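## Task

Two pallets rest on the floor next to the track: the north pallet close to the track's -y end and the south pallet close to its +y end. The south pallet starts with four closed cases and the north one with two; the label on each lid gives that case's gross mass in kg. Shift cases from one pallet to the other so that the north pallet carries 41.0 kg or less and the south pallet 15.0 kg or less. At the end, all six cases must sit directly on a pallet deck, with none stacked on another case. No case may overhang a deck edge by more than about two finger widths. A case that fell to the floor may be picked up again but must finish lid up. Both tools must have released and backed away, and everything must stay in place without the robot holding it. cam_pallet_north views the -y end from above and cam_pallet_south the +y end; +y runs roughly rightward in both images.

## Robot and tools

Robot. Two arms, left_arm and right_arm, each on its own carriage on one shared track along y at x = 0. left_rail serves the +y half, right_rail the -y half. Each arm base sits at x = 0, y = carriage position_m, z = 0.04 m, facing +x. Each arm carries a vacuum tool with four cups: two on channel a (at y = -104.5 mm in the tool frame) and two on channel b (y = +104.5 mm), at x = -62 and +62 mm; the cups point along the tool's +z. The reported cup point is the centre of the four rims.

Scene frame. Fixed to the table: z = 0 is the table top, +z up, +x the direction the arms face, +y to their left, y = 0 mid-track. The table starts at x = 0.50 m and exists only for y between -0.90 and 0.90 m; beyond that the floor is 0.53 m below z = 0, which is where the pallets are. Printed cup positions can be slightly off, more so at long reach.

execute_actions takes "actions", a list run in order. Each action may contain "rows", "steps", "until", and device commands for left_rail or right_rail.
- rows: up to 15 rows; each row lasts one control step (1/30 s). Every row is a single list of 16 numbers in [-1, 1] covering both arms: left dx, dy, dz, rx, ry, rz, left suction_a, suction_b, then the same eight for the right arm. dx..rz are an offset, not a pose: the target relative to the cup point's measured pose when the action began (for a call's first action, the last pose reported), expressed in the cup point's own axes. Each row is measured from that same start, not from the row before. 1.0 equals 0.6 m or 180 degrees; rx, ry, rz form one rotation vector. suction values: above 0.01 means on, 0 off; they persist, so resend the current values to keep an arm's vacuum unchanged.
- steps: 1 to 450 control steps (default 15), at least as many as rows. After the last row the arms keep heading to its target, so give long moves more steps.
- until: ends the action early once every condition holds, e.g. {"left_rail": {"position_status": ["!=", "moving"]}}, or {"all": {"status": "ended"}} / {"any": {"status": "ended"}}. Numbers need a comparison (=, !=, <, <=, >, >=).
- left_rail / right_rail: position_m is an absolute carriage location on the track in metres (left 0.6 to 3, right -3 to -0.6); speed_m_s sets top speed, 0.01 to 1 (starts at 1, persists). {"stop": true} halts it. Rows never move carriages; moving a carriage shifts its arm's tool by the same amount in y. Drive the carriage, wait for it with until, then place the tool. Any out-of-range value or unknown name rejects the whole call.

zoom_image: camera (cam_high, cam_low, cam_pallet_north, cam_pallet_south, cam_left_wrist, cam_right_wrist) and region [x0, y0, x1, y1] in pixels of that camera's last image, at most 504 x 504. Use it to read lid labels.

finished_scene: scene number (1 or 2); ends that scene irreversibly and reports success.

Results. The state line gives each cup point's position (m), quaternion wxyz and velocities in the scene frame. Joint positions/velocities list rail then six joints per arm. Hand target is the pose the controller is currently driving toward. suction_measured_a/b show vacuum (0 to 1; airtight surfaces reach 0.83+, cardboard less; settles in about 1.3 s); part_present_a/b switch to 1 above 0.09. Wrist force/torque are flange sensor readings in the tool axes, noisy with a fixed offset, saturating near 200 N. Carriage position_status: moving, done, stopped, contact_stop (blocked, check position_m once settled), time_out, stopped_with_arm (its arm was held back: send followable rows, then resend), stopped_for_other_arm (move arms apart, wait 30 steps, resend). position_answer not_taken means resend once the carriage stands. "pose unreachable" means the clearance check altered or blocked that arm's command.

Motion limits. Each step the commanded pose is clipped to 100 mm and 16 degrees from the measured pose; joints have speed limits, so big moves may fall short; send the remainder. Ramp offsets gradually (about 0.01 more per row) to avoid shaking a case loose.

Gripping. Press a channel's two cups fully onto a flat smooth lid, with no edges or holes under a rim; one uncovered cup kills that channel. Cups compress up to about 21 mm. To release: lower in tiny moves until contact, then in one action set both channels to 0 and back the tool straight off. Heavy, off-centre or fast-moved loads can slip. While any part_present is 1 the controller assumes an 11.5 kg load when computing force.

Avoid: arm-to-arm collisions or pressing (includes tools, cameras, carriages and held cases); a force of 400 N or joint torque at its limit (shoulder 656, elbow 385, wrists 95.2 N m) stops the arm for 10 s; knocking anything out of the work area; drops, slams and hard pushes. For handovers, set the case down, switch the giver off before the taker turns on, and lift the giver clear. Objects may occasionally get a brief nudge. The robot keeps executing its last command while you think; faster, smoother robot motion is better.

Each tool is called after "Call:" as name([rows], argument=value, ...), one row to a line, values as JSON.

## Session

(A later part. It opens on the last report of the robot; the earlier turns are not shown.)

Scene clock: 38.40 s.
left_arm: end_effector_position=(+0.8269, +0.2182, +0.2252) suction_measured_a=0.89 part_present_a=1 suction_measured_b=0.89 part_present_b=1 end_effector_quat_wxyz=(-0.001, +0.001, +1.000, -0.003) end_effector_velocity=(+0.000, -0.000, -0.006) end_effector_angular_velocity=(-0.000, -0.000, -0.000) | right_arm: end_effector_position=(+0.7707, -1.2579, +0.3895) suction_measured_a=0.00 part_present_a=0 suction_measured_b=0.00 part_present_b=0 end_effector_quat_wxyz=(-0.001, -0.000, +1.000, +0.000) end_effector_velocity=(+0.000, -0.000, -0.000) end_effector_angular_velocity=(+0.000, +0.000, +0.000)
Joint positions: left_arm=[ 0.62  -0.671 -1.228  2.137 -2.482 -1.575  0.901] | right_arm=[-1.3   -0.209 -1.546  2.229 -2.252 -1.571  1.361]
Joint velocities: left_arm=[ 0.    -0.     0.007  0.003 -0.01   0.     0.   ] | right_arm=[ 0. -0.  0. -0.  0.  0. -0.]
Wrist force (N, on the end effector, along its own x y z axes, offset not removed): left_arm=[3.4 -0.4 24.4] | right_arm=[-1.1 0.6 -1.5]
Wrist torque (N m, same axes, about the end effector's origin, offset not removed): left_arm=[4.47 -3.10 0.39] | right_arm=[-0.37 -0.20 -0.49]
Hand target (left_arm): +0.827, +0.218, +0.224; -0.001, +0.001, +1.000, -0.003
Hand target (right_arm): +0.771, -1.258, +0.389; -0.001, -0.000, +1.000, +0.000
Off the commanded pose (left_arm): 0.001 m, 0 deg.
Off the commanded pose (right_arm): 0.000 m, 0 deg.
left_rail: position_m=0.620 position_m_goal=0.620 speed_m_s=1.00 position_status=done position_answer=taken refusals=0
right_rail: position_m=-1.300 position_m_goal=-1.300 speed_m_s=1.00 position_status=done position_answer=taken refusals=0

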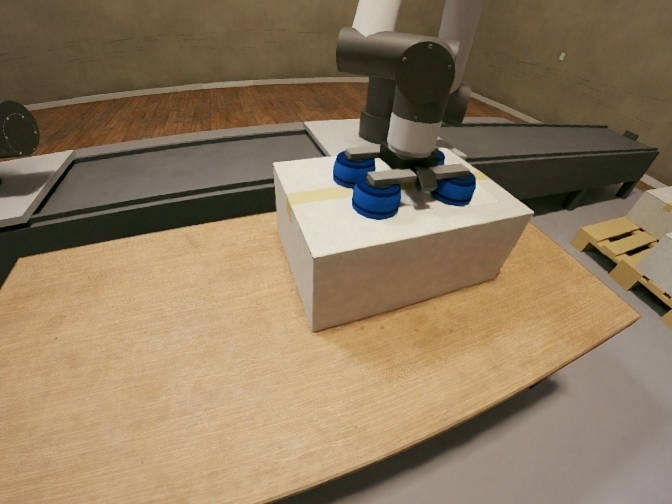

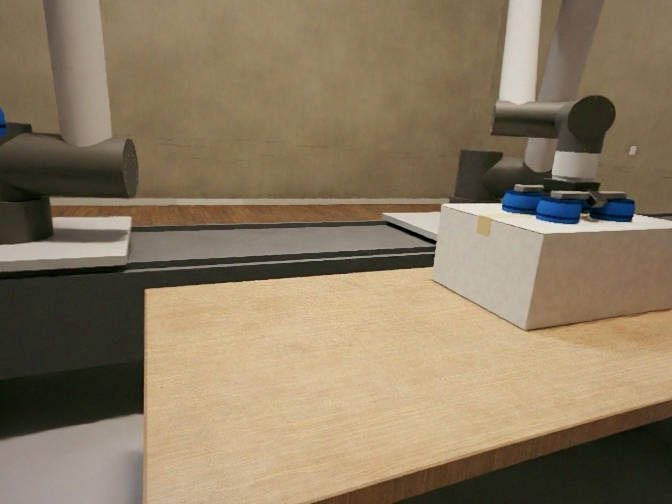

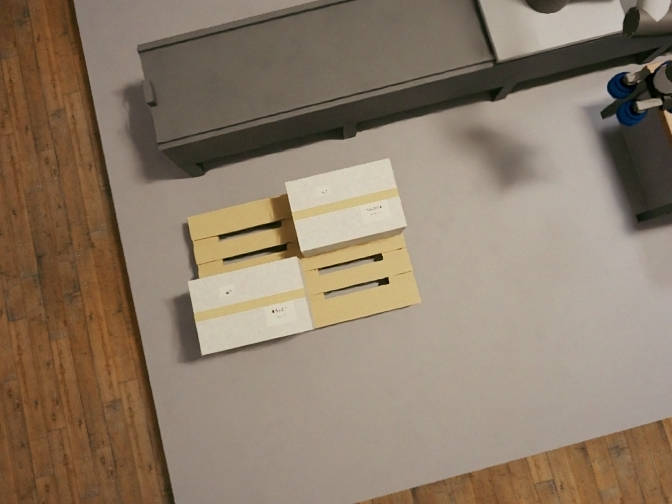

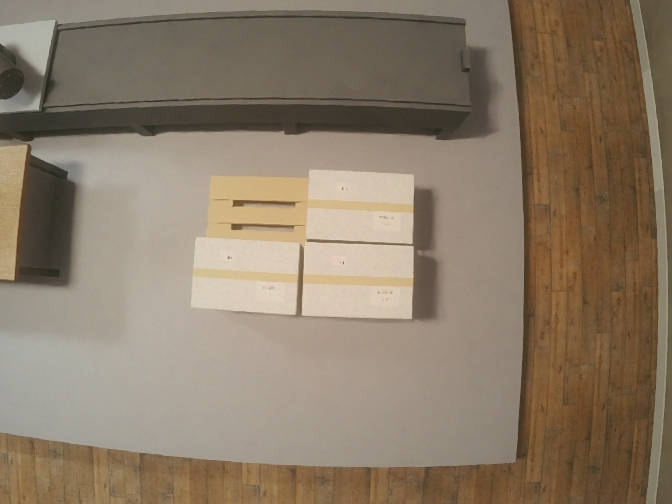

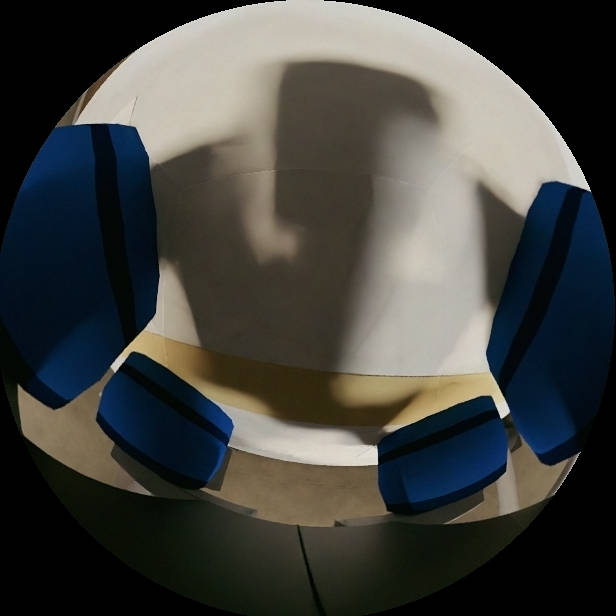

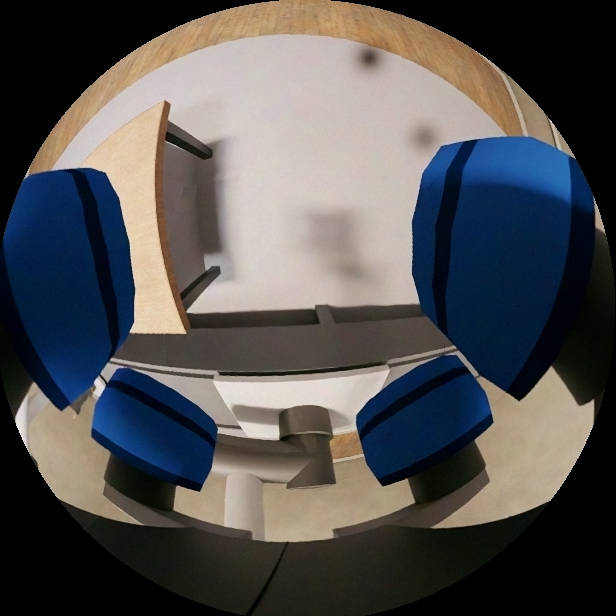

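Call:
execute_actions([
  {"rows":[[0,0,0.004,0,0,0,1,1,0,0,0,0,0,0,0,0],[0,0,0.009,0,0,0,1,1,0,0,0,0,0,0,0,0]],"steps":10},
])

Scene clock: 48.87 s.
left_arm: end_effector_position=(+0.8285, +0.2179, +0.2236) suction_measured_a=0.89 part_present_a=1 suction_measured_b=0.89 part_present_b=1 end_effector_quat_wxyz=(+0.001, +0.001, +1.000, -0.002) end_effector_velocity=(-0.000, -0.000, +0.000) end_effector_angular_velocity=(-0.000, +0.000, -0.000) | right_arm: end_effector_position=(+0.7707, -1.2579, +0.3895) suction_measured_a=0.00 part_present_a=0 suction_measured_b=0.00 part_present_b=0 end_effector_quat_wxyz=(-0.001, -0.000, +1.000, +0.000) end_effector_velocity=(-0.000, +0.000, +0.000) end_effector_angular_velocity=(+0.000, -0.000, -0.000)
Joint positions: left_arm=[ 0.62  -0.671 -1.225  2.137 -2.488 -1.573  0.901] | right_arm=[-1.3   -0.209 -1.546  2.229 -2.252 -1.571  1.361]
Joint velocities: left_arm=[ 0.  0. -0.  0. -0. -0.  0.] | right_arm=[ 0.  0. -0.  0.  0.  0.  0.]
Wrist force (N, on the end effector, along its own x y z axes, offset not removed): left_arm=[21.7 -6.0 -57.0] | right_arm=[0.4 0.9 -2.1]
Wrist torque (N m, same axes, about the end effector's origin, offset not removed): left_arm=[-16.09 4.58 -4.65] | right_arm=[-0.36 -0.59 -0.55]
Hand target (left_arm): +0.828, +0.218, +0.224; +0.001, +0.001, +1.000, -0.002
Hand target (right_arm): +0.771, -1.258, +0.389; -0.001, -0.000, +1.000, +0.000
Off the commanded pose (left_arm): 0.004 m, 0 deg.
Off the commanded pose (right_arm): 0.000 m, 0 deg.
FORCE FAULT: contact force on the left arm reached its limit, and that arm stopped for 10 seconds. The contact can be on any part of that arm, not only on its tool. That arm's remaining commands of this call were not run. That arm holds still and accepts commands again. Move the arm away from the contact; if what it grips holds it there, let go first. Pushing or pulling that hard again can fault the arm again.
left_rail: position_m=0.620 position_m_goal=0.620 speed_m_s=1.00 position_status=done position_answer=taken refusals=0
right_rail: position_m=-1.300 position_m_goal=-1.300 speed_m_s=1.00 position_status=done position_answer=taken refusals=0

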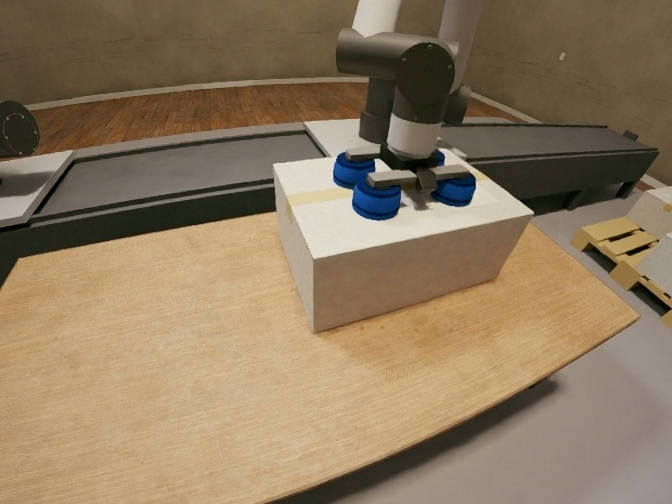

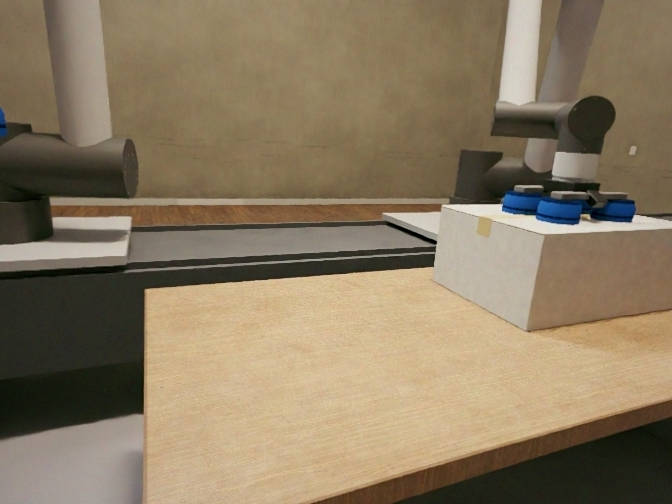

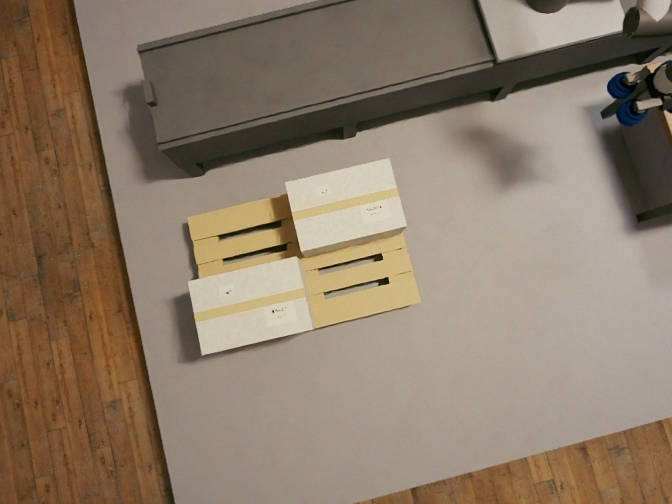

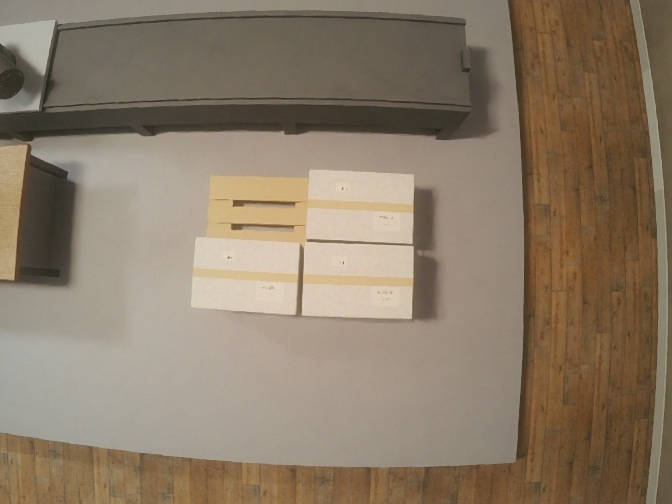

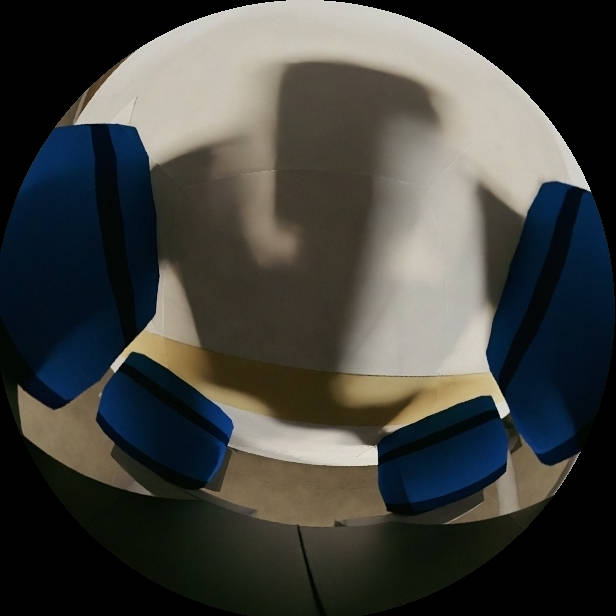

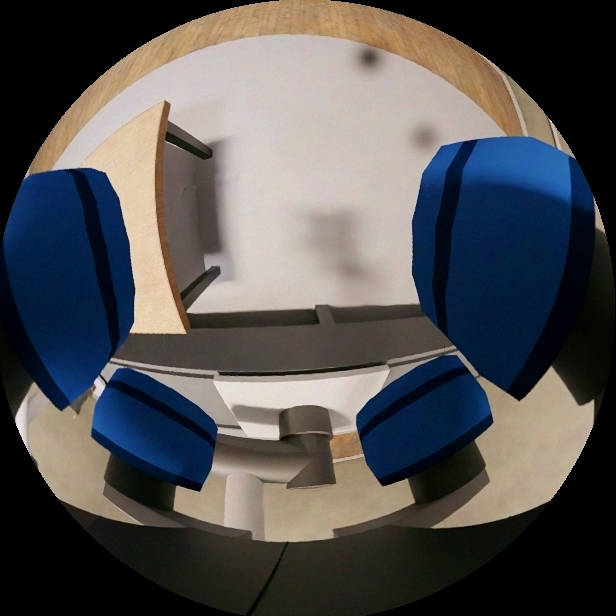

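Call:
execute_actions([
  {"rows":[[0,0,-0.05,0,0,0,0,0,0,0,0,0,0,0,0,0],[0,0,-0.1,0,0,0,0,0,0,0,0,0,0,0,0,0],[0,0,-0.2,0,0,0,0,0,0,0,0,0,0,0,0,0]],"steps":15},
  {"left_rail":{"position_m":2.84},"rows":[[-0.03,0.7,0,0,0,0,0,0,0,0,0,0,0,0,0,0]],"steps":30},
  {"right_rail":{"position_m":-0.62},"rows":[[0,0,0,0,0,0,0,0,-0.1,0.6,0,0,0,0,0,0]],"steps":60,"until":{"all":{"status":"ended"}}},
  {"rows":[[0,0,0.6,0,0,0,0,0,0,0.73,0.15,0,0,0,0,0]],"steps":30},
])

Scene clock: 53.90 s.
left_arm: end_effector_position=(+0.8402, +2.8342, -0.0145) suction_measured_a=0.00 part_present_a=0 suction_measured_b=0.00 part_present_b=0 end_effector_quat_wxyz=(+0.001, -0.001, +1.000, -0.001) end_effector_velocity=(+0.029, -0.003, -0.084) end_effector_angular_velocity=(-0.006, -0.026, -0.000) | right_arm: end_effector_position=(+0.8226, +0.1807, +0.3075) suction_measured_a=0.00 part_present_a=0 suction_measured_b=0.00 part_present_b=0 end_effector_quat_wxyz=(-0.000, -0.001, +1.000, +0.001) end_effector_velocity=(+0.034, +0.272, -0.057) end_effector_angular_velocity=(-0.006, -0.000, -0.004)
Joint positions: left_arm=[ 2.84  -0.248 -0.962  2.308 -2.92  -1.573  1.321] | right_arm=[-0.62   0.596 -1.095  1.755 -2.231 -1.569  2.164]
Joint velocities: left_arm=[ 0.     0.005  0.143 -0.032 -0.137  0.001  0.005] | right_arm=[ 0.     0.184  0.245 -0.314  0.073 -0.005  0.188]
Wrist force (N, on the end effector, along its own x y z axes, offset not removed): left_arm=[4.6 -0.7 3.5] | right_arm=[3.6 4.7 -2.2]
Wrist torque (N m, same axes, about the end effector's origin, offset not removed): left_arm=[-0.31 -0.58 0.35] | right_arm=[-0.09 -0.78 -0.58]
Hand target (left_arm): +0.844, +2.834, -0.026; +0.003, -0.001, +1.000, -0.002
Hand target (right_arm): +0.829, +0.217, +0.300; -0.000, -0.001, +1.000, +0.000
Off the commanded pose (left_arm): 0.012 m, 0 deg.
Off the commanded pose (right_arm): 0.040 m, 0 deg.
left_rail: position_m=2.840 position_m_goal=2.840 speed_m_s=1.00 position_status=done position_answer=taken refusals=0
right_rail: position_m=-0.620 position_m_goal=-0.620 speed_m_s=1.00 position_status=done position_answer=taken refusals=0

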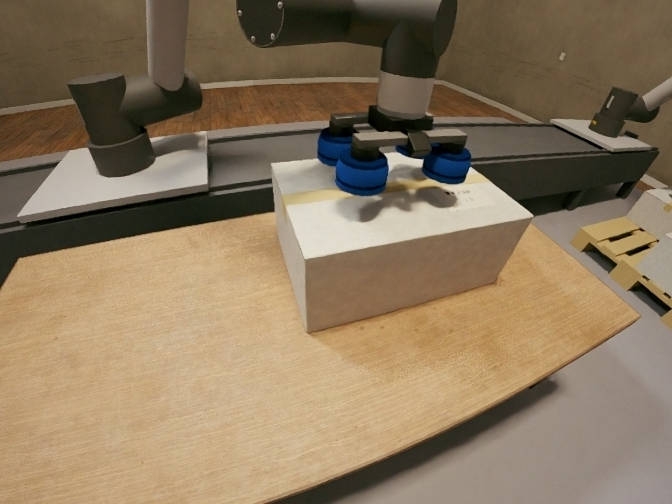

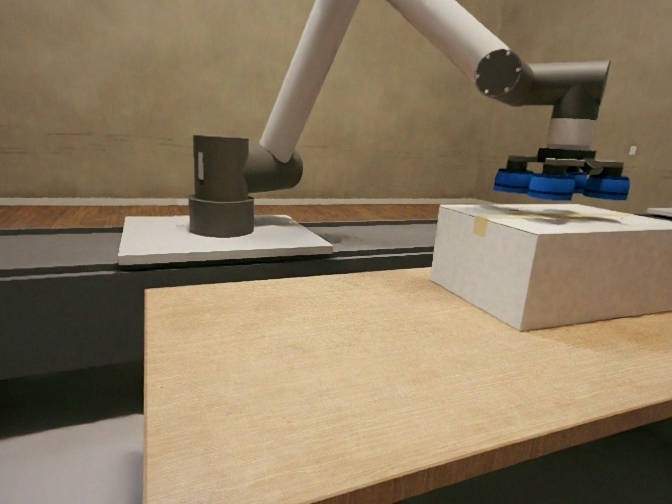

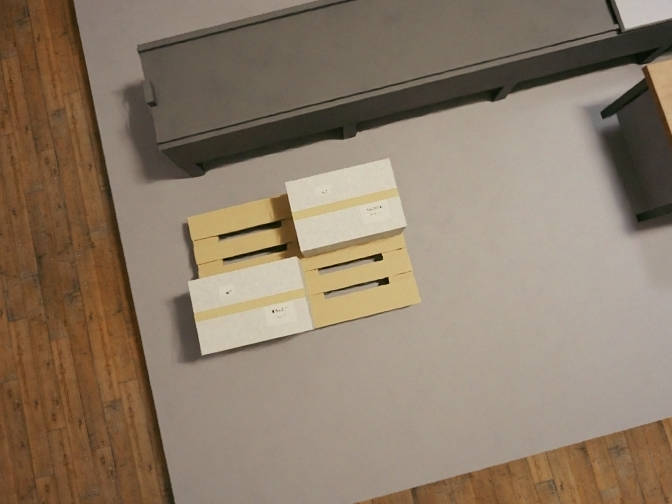

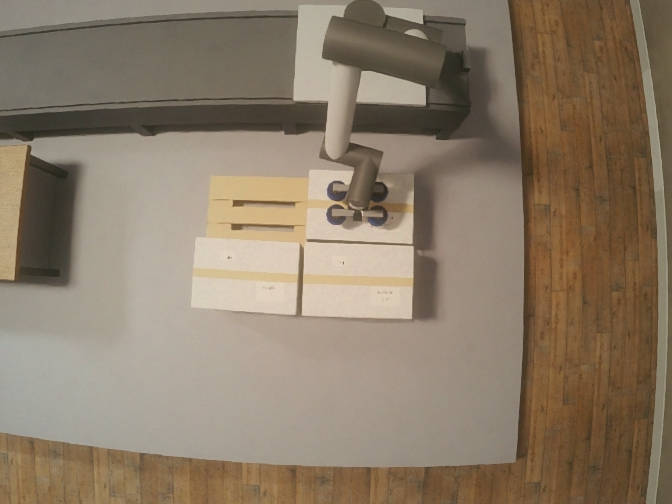

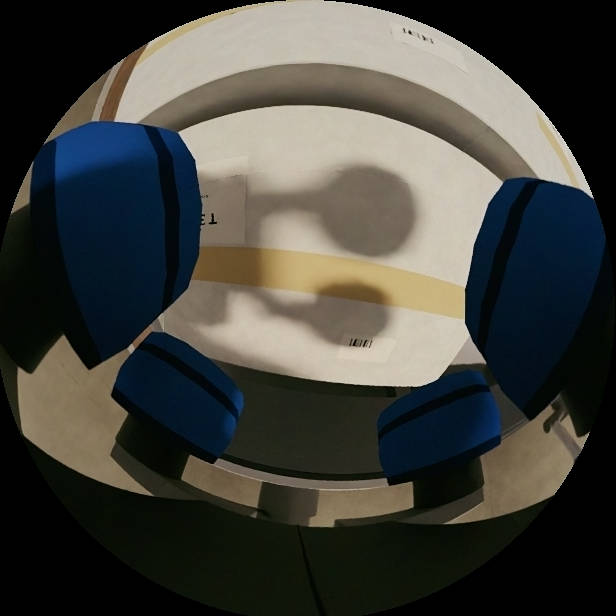

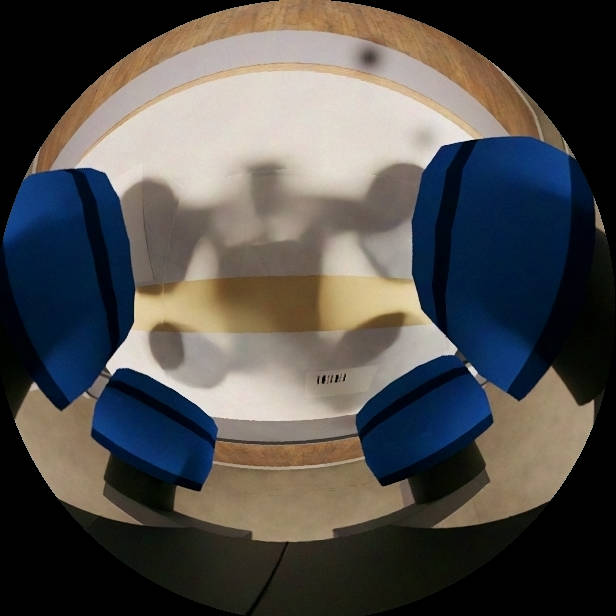

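Call:
execute_actions([
  {"rows":[[-0.016,0.043,0.16,0,0,0,0,0,-0.009,0.062,0.076,0,0,0,0,0]],"steps":22},
])

Call:
zoom_image(camera="cam_low", region=[420, 140, 672, 340])

Call:
zoom_image(camera="cam_high", region=[572, 150, 672, 250])

Scene clock: 54.93 s.
left_arm: end_effector_position=(+0.8497, +2.8598, -0.1099) suction_measured_a=0.00 part_present_a=0 suction_measured_b=0.00 part_present_b=0 end_effector_quat_wxyz=(+0.001, -0.001, +1.000, -0.001) end_effector_velocity=(+0.001, +0.001, -0.006) end_effector_angular_velocity=(-0.000, -0.000, -0.000) | right_arm: end_effector_position=(+0.8280, +0.2180, +0.2623) suction_measured_a=0.00 part_present_a=0 suction_measured_b=0.00 part_present_b=0 end_effector_quat_wxyz=(-0.000, -0.001, +1.000, +0.001) end_effector_velocity=(+0.000, +0.000, -0.002) end_effector_angular_velocity=(+0.000, -0.000, +0.000)
Joint positions: left_arm=[ 2.84  -0.215 -0.814  2.283 -3.044 -1.573  1.354] | right_arm=[-0.62   0.62  -1.033  1.728 -2.266 -1.569  2.188]
Joint velocities: left_arm=[ 0.     0.002  0.009 -0.003 -0.006 -0.     0.002] | right_arm=[ 0.     0.     0.001  0.001 -0.002  0.     0.   ]
Wrist force (N, on the end effector, along its own x y z axes, offset not removed): left_arm=[2.1 -1.1 2.9] | right_arm=[0.7 -0.9 -2.6]
Wrist torque (N m, same axes, about the end effector's origin, offset not removed): left_arm=[-0.38 -0.20 0.33] | right_arm=[-0.63 -0.54 -0.34]
Hand target (left_arm): +0.850, +2.860, -0.111; +0.002, -0.001, +1.000, -0.001
Hand target (right_arm): +0.828, +0.218, +0.262; -0.000, -0.001, +1.000, +0.001
Off the commanded pose (left_arm): 0.001 m, 0 deg.
Off the commanded pose (right_arm): 0.000 m, 0 deg.
left_rail: position_m=2.840 position_m_goal=2.840 speed_m_s=1.00 position_status=done position_answer=taken refusals=0
right_rail: position_m=-0.620 position_m_goal=-0.620 speed_m_s=1.00 position_status=done position_answer=taken refusals=0

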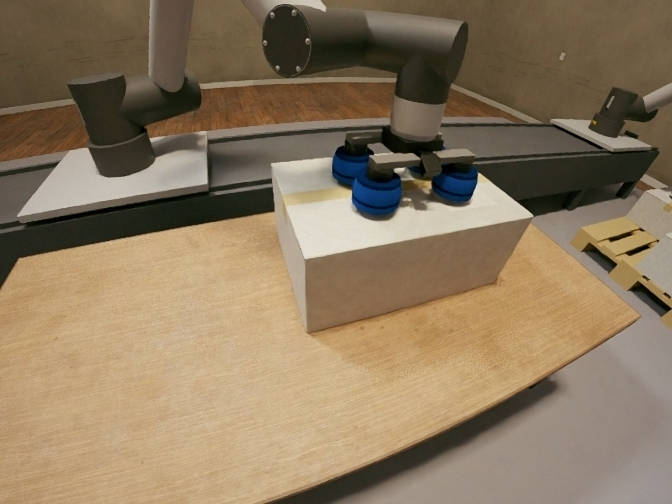

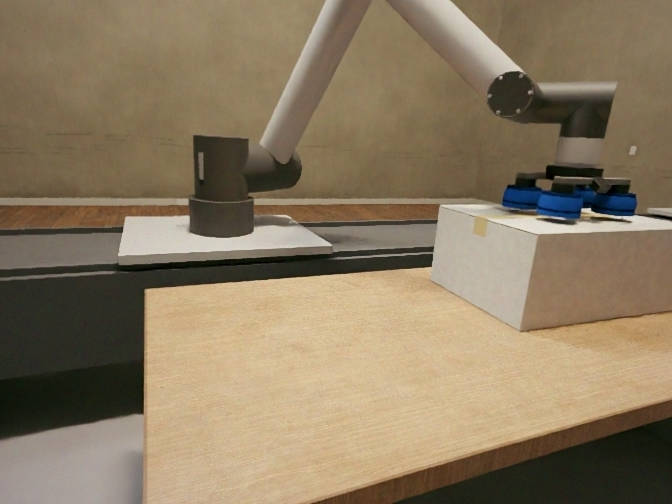

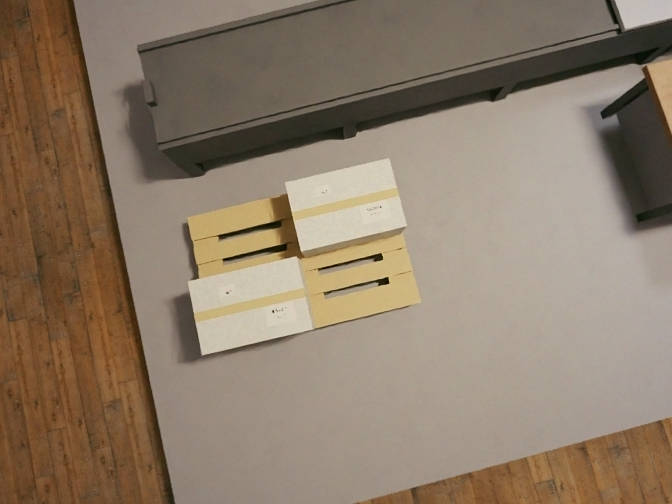

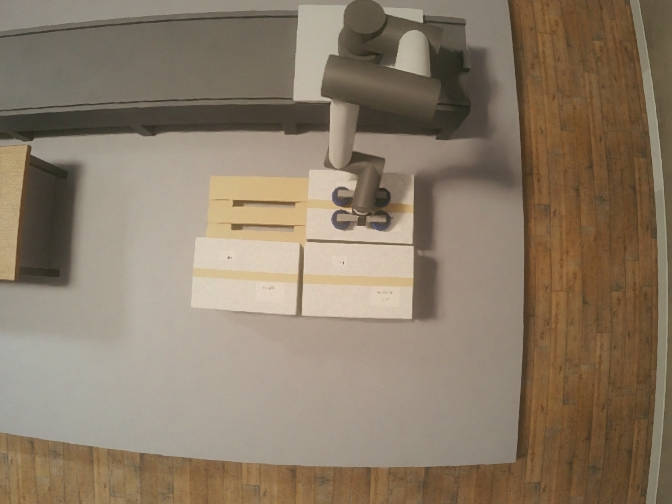

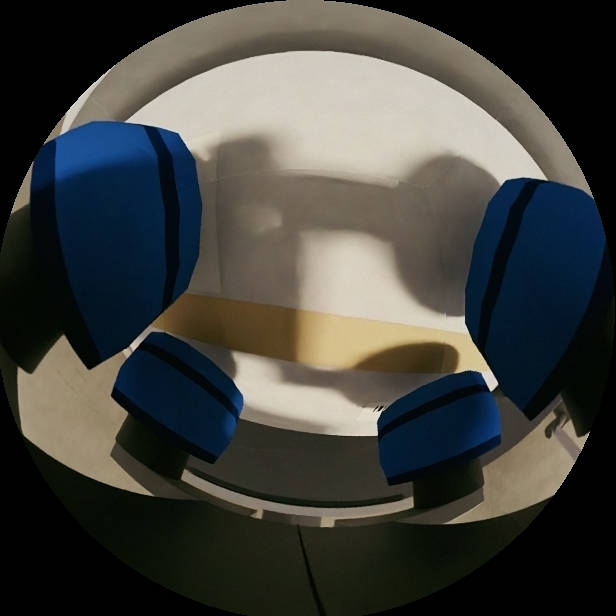

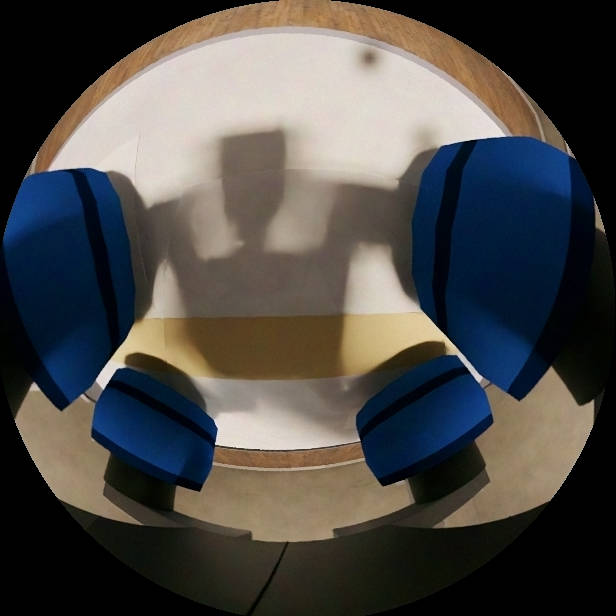

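Region (420, 140, 672, 340) of cam_low's 672x504 image, scaled by 2.000, with more detail than that image has; it fills the top 400 rows of this view, and the rest is white.

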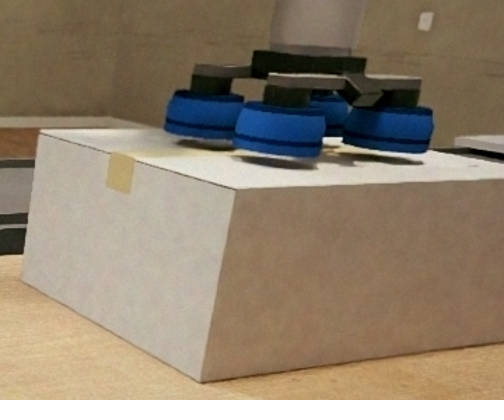

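Region (572, 150, 672, 250) of cam_high's 672x504 image, scaled by 5.040, with more detail than that image has.

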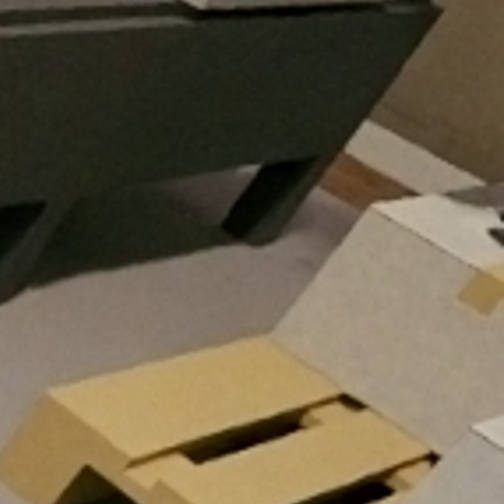

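Call:
execute_actions([
  {"rows":[[0,0,0.047,0,0,0,0,0,0,0,0.037,0,0,0,0,0]],"steps":14},
  {"rows":[[0,0,0,0,0,0,1,1,0,0,0,0,0,0,1,1]],"steps":30},
])

Scene clock: 56.67 s.
left_arm: end_effector_position=(+0.8497, +2.8599, -0.1368) suction_measured_a=0.00 part_present_a=0 suction_measured_b=0.00 part_present_b=0 end_effector_quat_wxyz=(+0.001, -0.001, +1.000, -0.001) end_effector_velocity=(-0.000, +0.000, +0.000) end_effector_angular_velocity=(+0.000, +0.000, -0.000) | right_arm: end_effector_position=(+0.8280, +0.2181, +0.2414) suction_measured_a=0.84 part_present_a=1 suction_measured_b=0.84 part_present_b=1 end_effector_quat_wxyz=(-0.000, -0.001, +1.000, +0.001) end_effector_velocity=(+0.000, -0.000, +0.000) end_effector_angular_velocity=(+0.000, -0.000, -0.000)
Joint positions: left_arm=[ 2.84  -0.215 -0.773  2.277 -3.078 -1.573  1.354] | right_arm=[-0.62   0.62  -1.017  1.737 -2.291 -1.569  2.188]
Joint velocities: left_arm=[ 0. -0. -0.  0.  0.  0.  0.] | right_arm=[ 0. -0. -0. -0. -0.  0. -0.]
Wrist force (N, on the end effector, along its own x y z axes, offset not removed): left_arm=[3.6 -0.2 3.7] | right_arm=[1.8 -1.4 16.9]
Wrist torque (N m, same axes, about the end effector's origin, offset not removed): left_arm=[-0.26 -0.37 0.37] | right_arm=[4.36 -2.97 -0.36]
Hand target (left_arm): +0.850, +2.860, -0.137; +0.001, -0.001, +1.000, -0.001
Hand target (right_arm): +0.828, +0.218, +0.241; -0.000, -0.001, +1.000, +0.001
Off the commanded pose (left_arm): 0.000 m, 0 deg.
Off the commanded pose (right_arm): 0.000 m, 0 deg.
left_rail: position_m=2.840 position_m_goal=2.840 speed_m_s=1.00 position_status=done position_answer=taken refusals=0
right_rail: position_m=-0.620 position_m_goal=-0.620 speed_m_s=1.00 position_status=done position_answer=taken refusals=0

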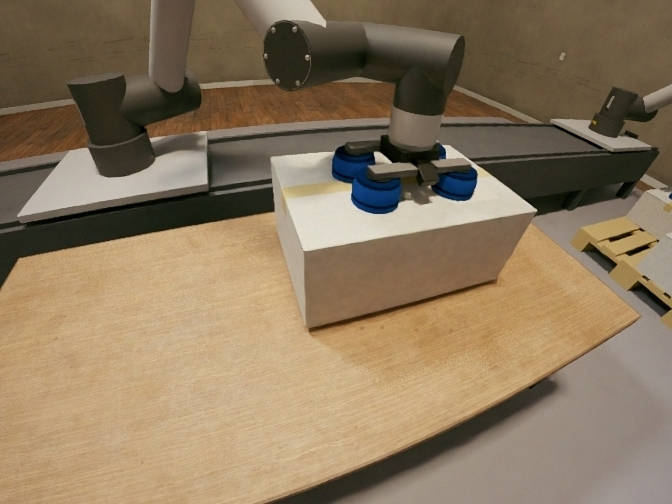

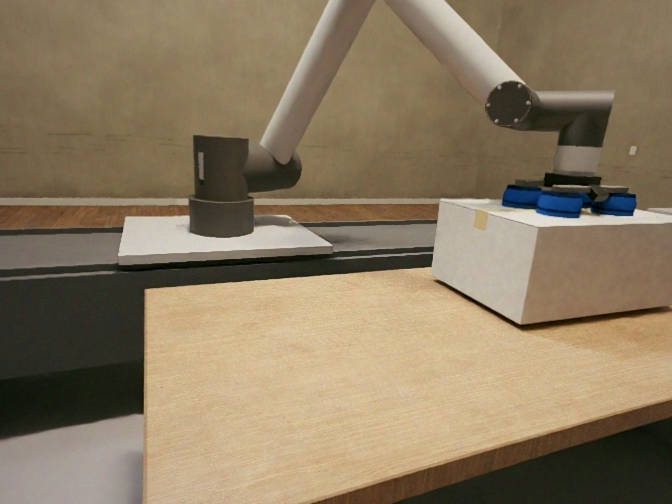

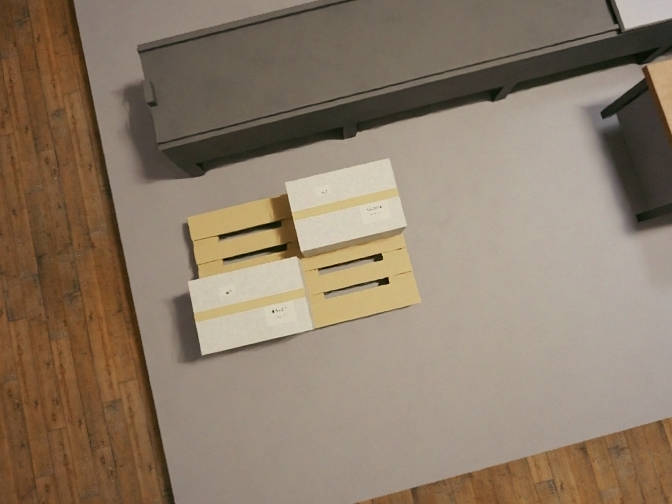

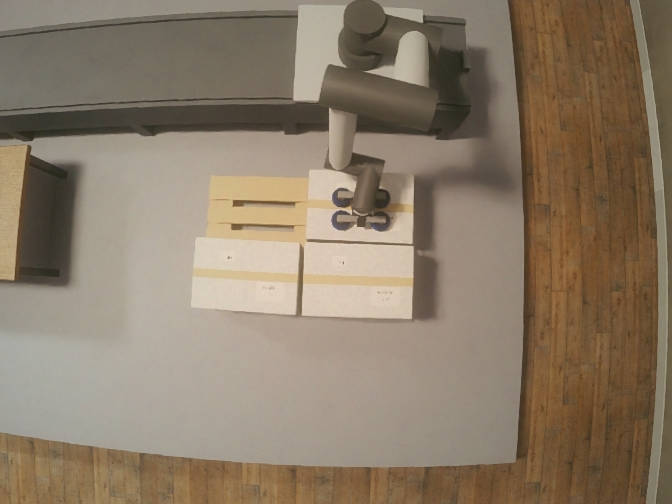

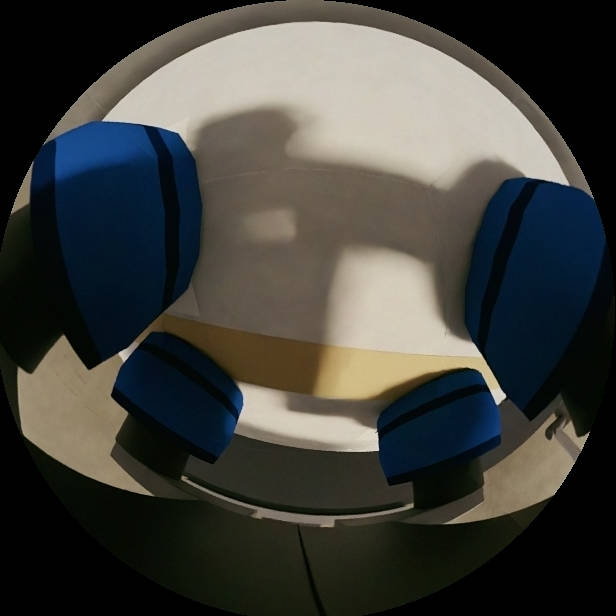

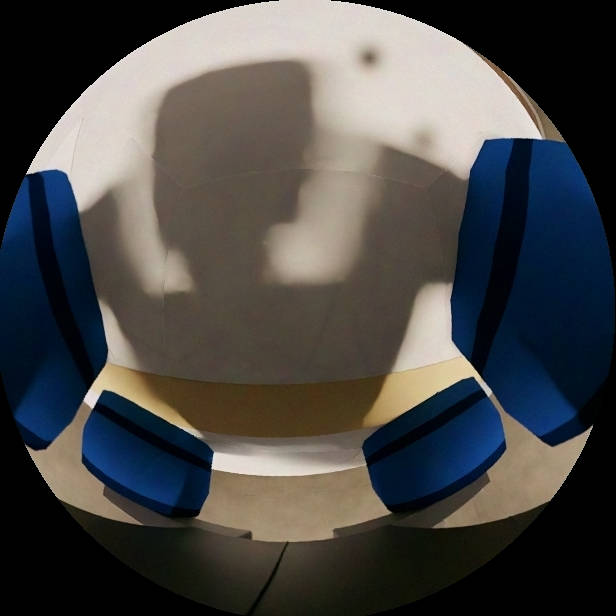

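Call:
execute_actions([
  {"rows":[[0,0,0.01,0,0,0,1,1,0,0,-0.005,0,0,0,1,1],[0,0,0.02,0,0,0,1,1,0,0,-0.015,0,0,0,1,1],[0,0,0.022,0,0,0,1,1,0,0,-0.03,0,0,0,1,1],[0,0,0.022,0,0,0,1,1,0,0,-0.05,0,0,0,1,1],[0,0,0.022,0,0,0,1,1,0,0,-0.075,0,0,0,1,1],[0,0,0.022,0,0,0,1,1,0,0,-0.10,0,0,0,1,1],[0,0,0.022,0,0,0,1,1,0,0,-0.12,0,0,0,1,1]],"steps":20},
  {"right_rail":{"position_m":-2.45},"rows":[[0,0,0,0,0,0,1,1,0,-0.02,0,0,0,0,1,1],[0,0,0,0,0,0,1,1,0,-0.05,0,0,0,0,1,1],[0,0,0,0,0,0,1,1,0,-0.09,0,0,0,0,1,1],[0,0,0,0,0,0,1,1,0,-0.13,0,0,0,0,1,1],[0,0,0,0,0,0,1,1,0,-0.17,0,0,0,0,1,1],[0,0,0,0,0,0,1,1,0,-0.21,0,0,0,0,1,1],[0,0,0,0,0,0,1,1,0,-0.25,0,0,0,0,1,1],[0,0,0,0,0,0,1,1,0,-0.29,0,0,0,0,1,1],[0,0,0,0,0,0,1,1,0,-0.33,0,0,0,0,1,1],[0,0,0,0,0,0,1,1,0,-0.37,0,0,0,0,1,1],[0,0,0,0,0,0,1,1,0,-0.41,0,0,0,0,1,1],[0,0,0,0,0,0,1,1,0,-0.45,0,0,0,0,1,1],[0,0,0,0,0,0,1,1,0,-0.49,0,0,0,0,1,1],[0,0,0,0,0,0,1,1,0,-0.53,0,0,0,0,1,1],[0,0,0,0,0,0,1,1,0,-0.57,0,0,0,0,1,1]],"steps":18},
  {"rows":[[0,0,0,0,0,0,1,1,-0.03,-0.05,0,0,0,0,1,1],[0,0,0,0,0,0,1,1,-0.06,-0.10,0,0,0,0,1,1],[0,0,0,0,0,0,1,1,-0.09,-0.15,0,0,0,0,1,1],[0,0,0,0,0,0,1,1,-0.12,-0.20,0,0,0,0,1,1],[0,0,0,0,0,0,1,1,-0.16,-0.25,0,0,0,0,1,1],[0,0,0,0,0,0,1,1,-0.20,-0.30,0,0,0,0,1,1],[0,0,0,0,0,0,1,1,-0.24,-0.35,0,0,0,0,1,1],[0,0,0,0,0,0,1,1,-0.28,-0.40,0,0,0,0,1,1],[0,0,0,0,0,0,1,1,-0.32,-0.45,0,0,0,0,1,1],[0,0,0,0,0,0,1,1,-0.36,-0.50,0,0,0,0,1,1],[0,0,0,0,0,0,1,1,-0.40,-0.55,0,0,0,0,1,1],[0,0,0,0,0,0,1,1,-0.44,-0.60,0,0,0,0,1,1],[0,0,0,0,0,0,1,1,-0.48,-0.65,0,0,0,0,1,1],[0,0,0,0,0,0,1,1,-0.52,-0.70,0,0,0,0,1,1],[0,0,0,0,0,0,1,1,-0.58,-0.75,0,0,0,0,1,1]],"steps":60,"until":{"all":{"status":"ended"}}},
  {"steps":15},
])

Scene clock: 61.40 s.
left_arm: end_effector_position=(+0.8497, +2.8599, -0.1499) suction_measured_a=0.89 part_present_a=1 suction_measured_b=0.89 part_present_b=1 end_effector_quat_wxyz=(+0.001, -0.001, +1.000, -0.001) end_effector_velocity=(+0.000, +0.000, +0.000) end_effector_angular_velocity=(+0.000, -0.000, +0.000) | right_arm: end_effector_position=(+1.1760, -2.2671, +0.3085) suction_measured_a=0.84 part_present_a=1 suction_measured_b=0.84 part_present_b=1 end_effector_quat_wxyz=(-0.001, -0.000, +1.000, -0.000) end_effector_velocity=(+0.000, -0.001, -0.000) end_effector_angular_velocity=(-0.000, +0.000, -0.000)
Joint positions: left_arm=[ 2.84  -0.215 -0.753  2.273 -3.095 -1.573  1.354] | right_arm=[-2.45  -0.015 -1.055  1.684 -2.198 -1.572  1.555]
Joint velocities: left_arm=[ 0. -0. -0.  0.  0.  0. -0.] | right_arm=[ 0.    -0.001  0.    -0.     0.    -0.    -0.   ]
Wrist force (N, on the end effector, along its own x y z axes, offset not removed): left_arm=[5.2 0.8 -32.4] | right_arm=[-0.8 2.8 17.8]
Wrist torque (N m, same axes, about the end effector's origin, offset not removed): left_arm=[-4.37 -2.56 0.32] | right_arm=[4.89 -2.58 -0.50]
Hand target (left_arm): +0.850, +2.860, -0.150; +0.001, -0.001, +1.000, -0.001
Hand target (right_arm): +1.176, -2.267, +0.309; -0.001, -0.000, +1.000, -0.000
Off the commanded pose (left_arm): 0.000 m, 0 deg.
Off the commanded pose (right_arm): 0.001 m, 0 deg.
left_rail: position_m=2.840 position_m_goal=2.840 speed_m_s=1.00 position_status=done position_answer=taken refusals=0
right_rail: position_m=-2.450 position_m_goal=-2.450 speed_m_s=1.00 position_status=done position_answer=taken refusals=0

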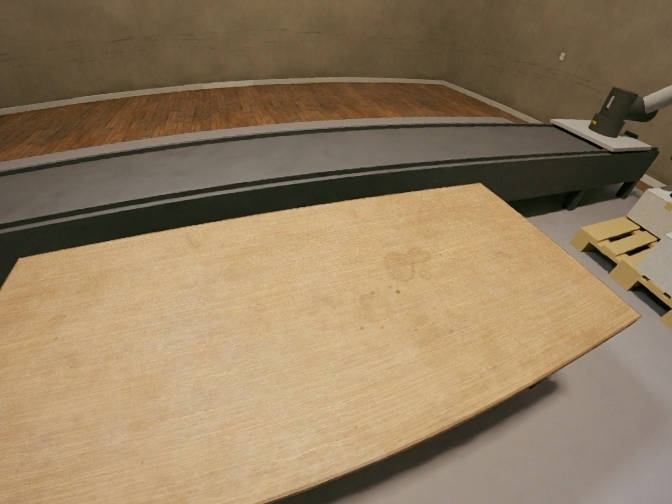

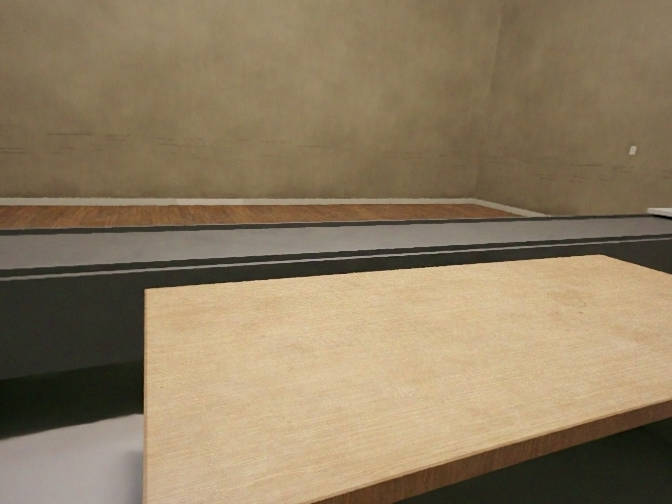

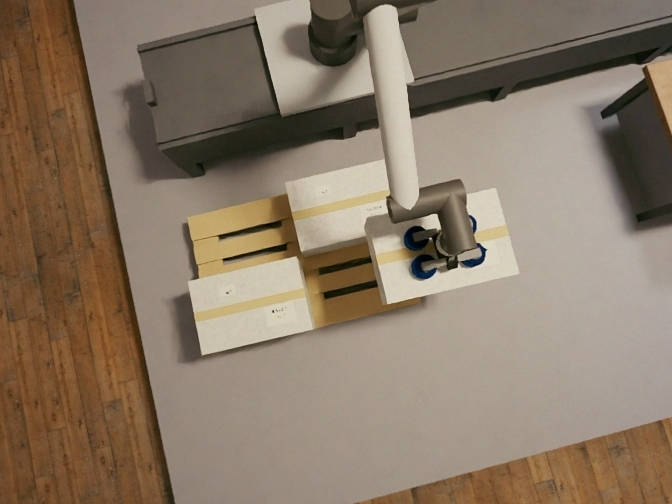

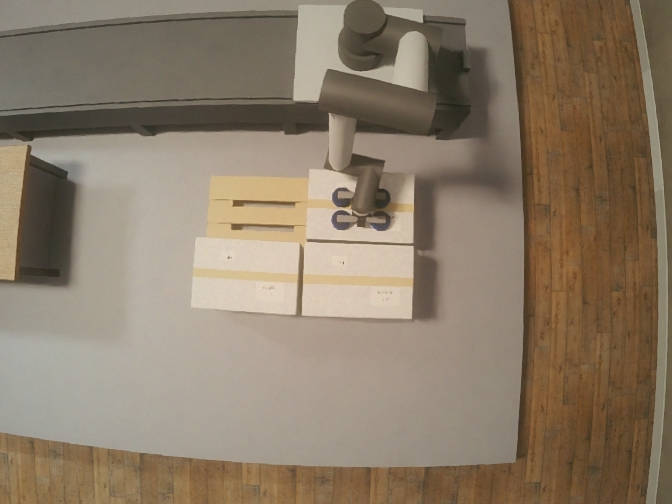

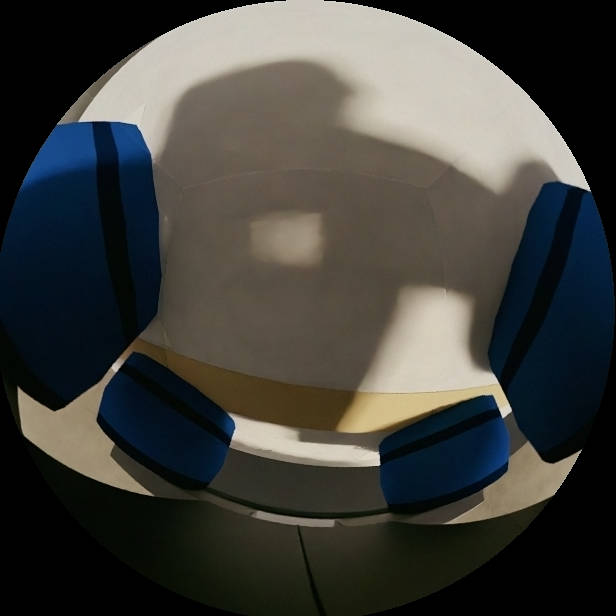

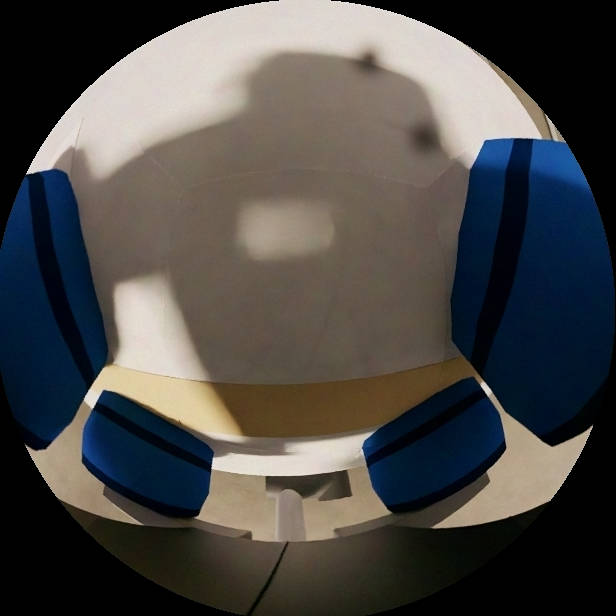

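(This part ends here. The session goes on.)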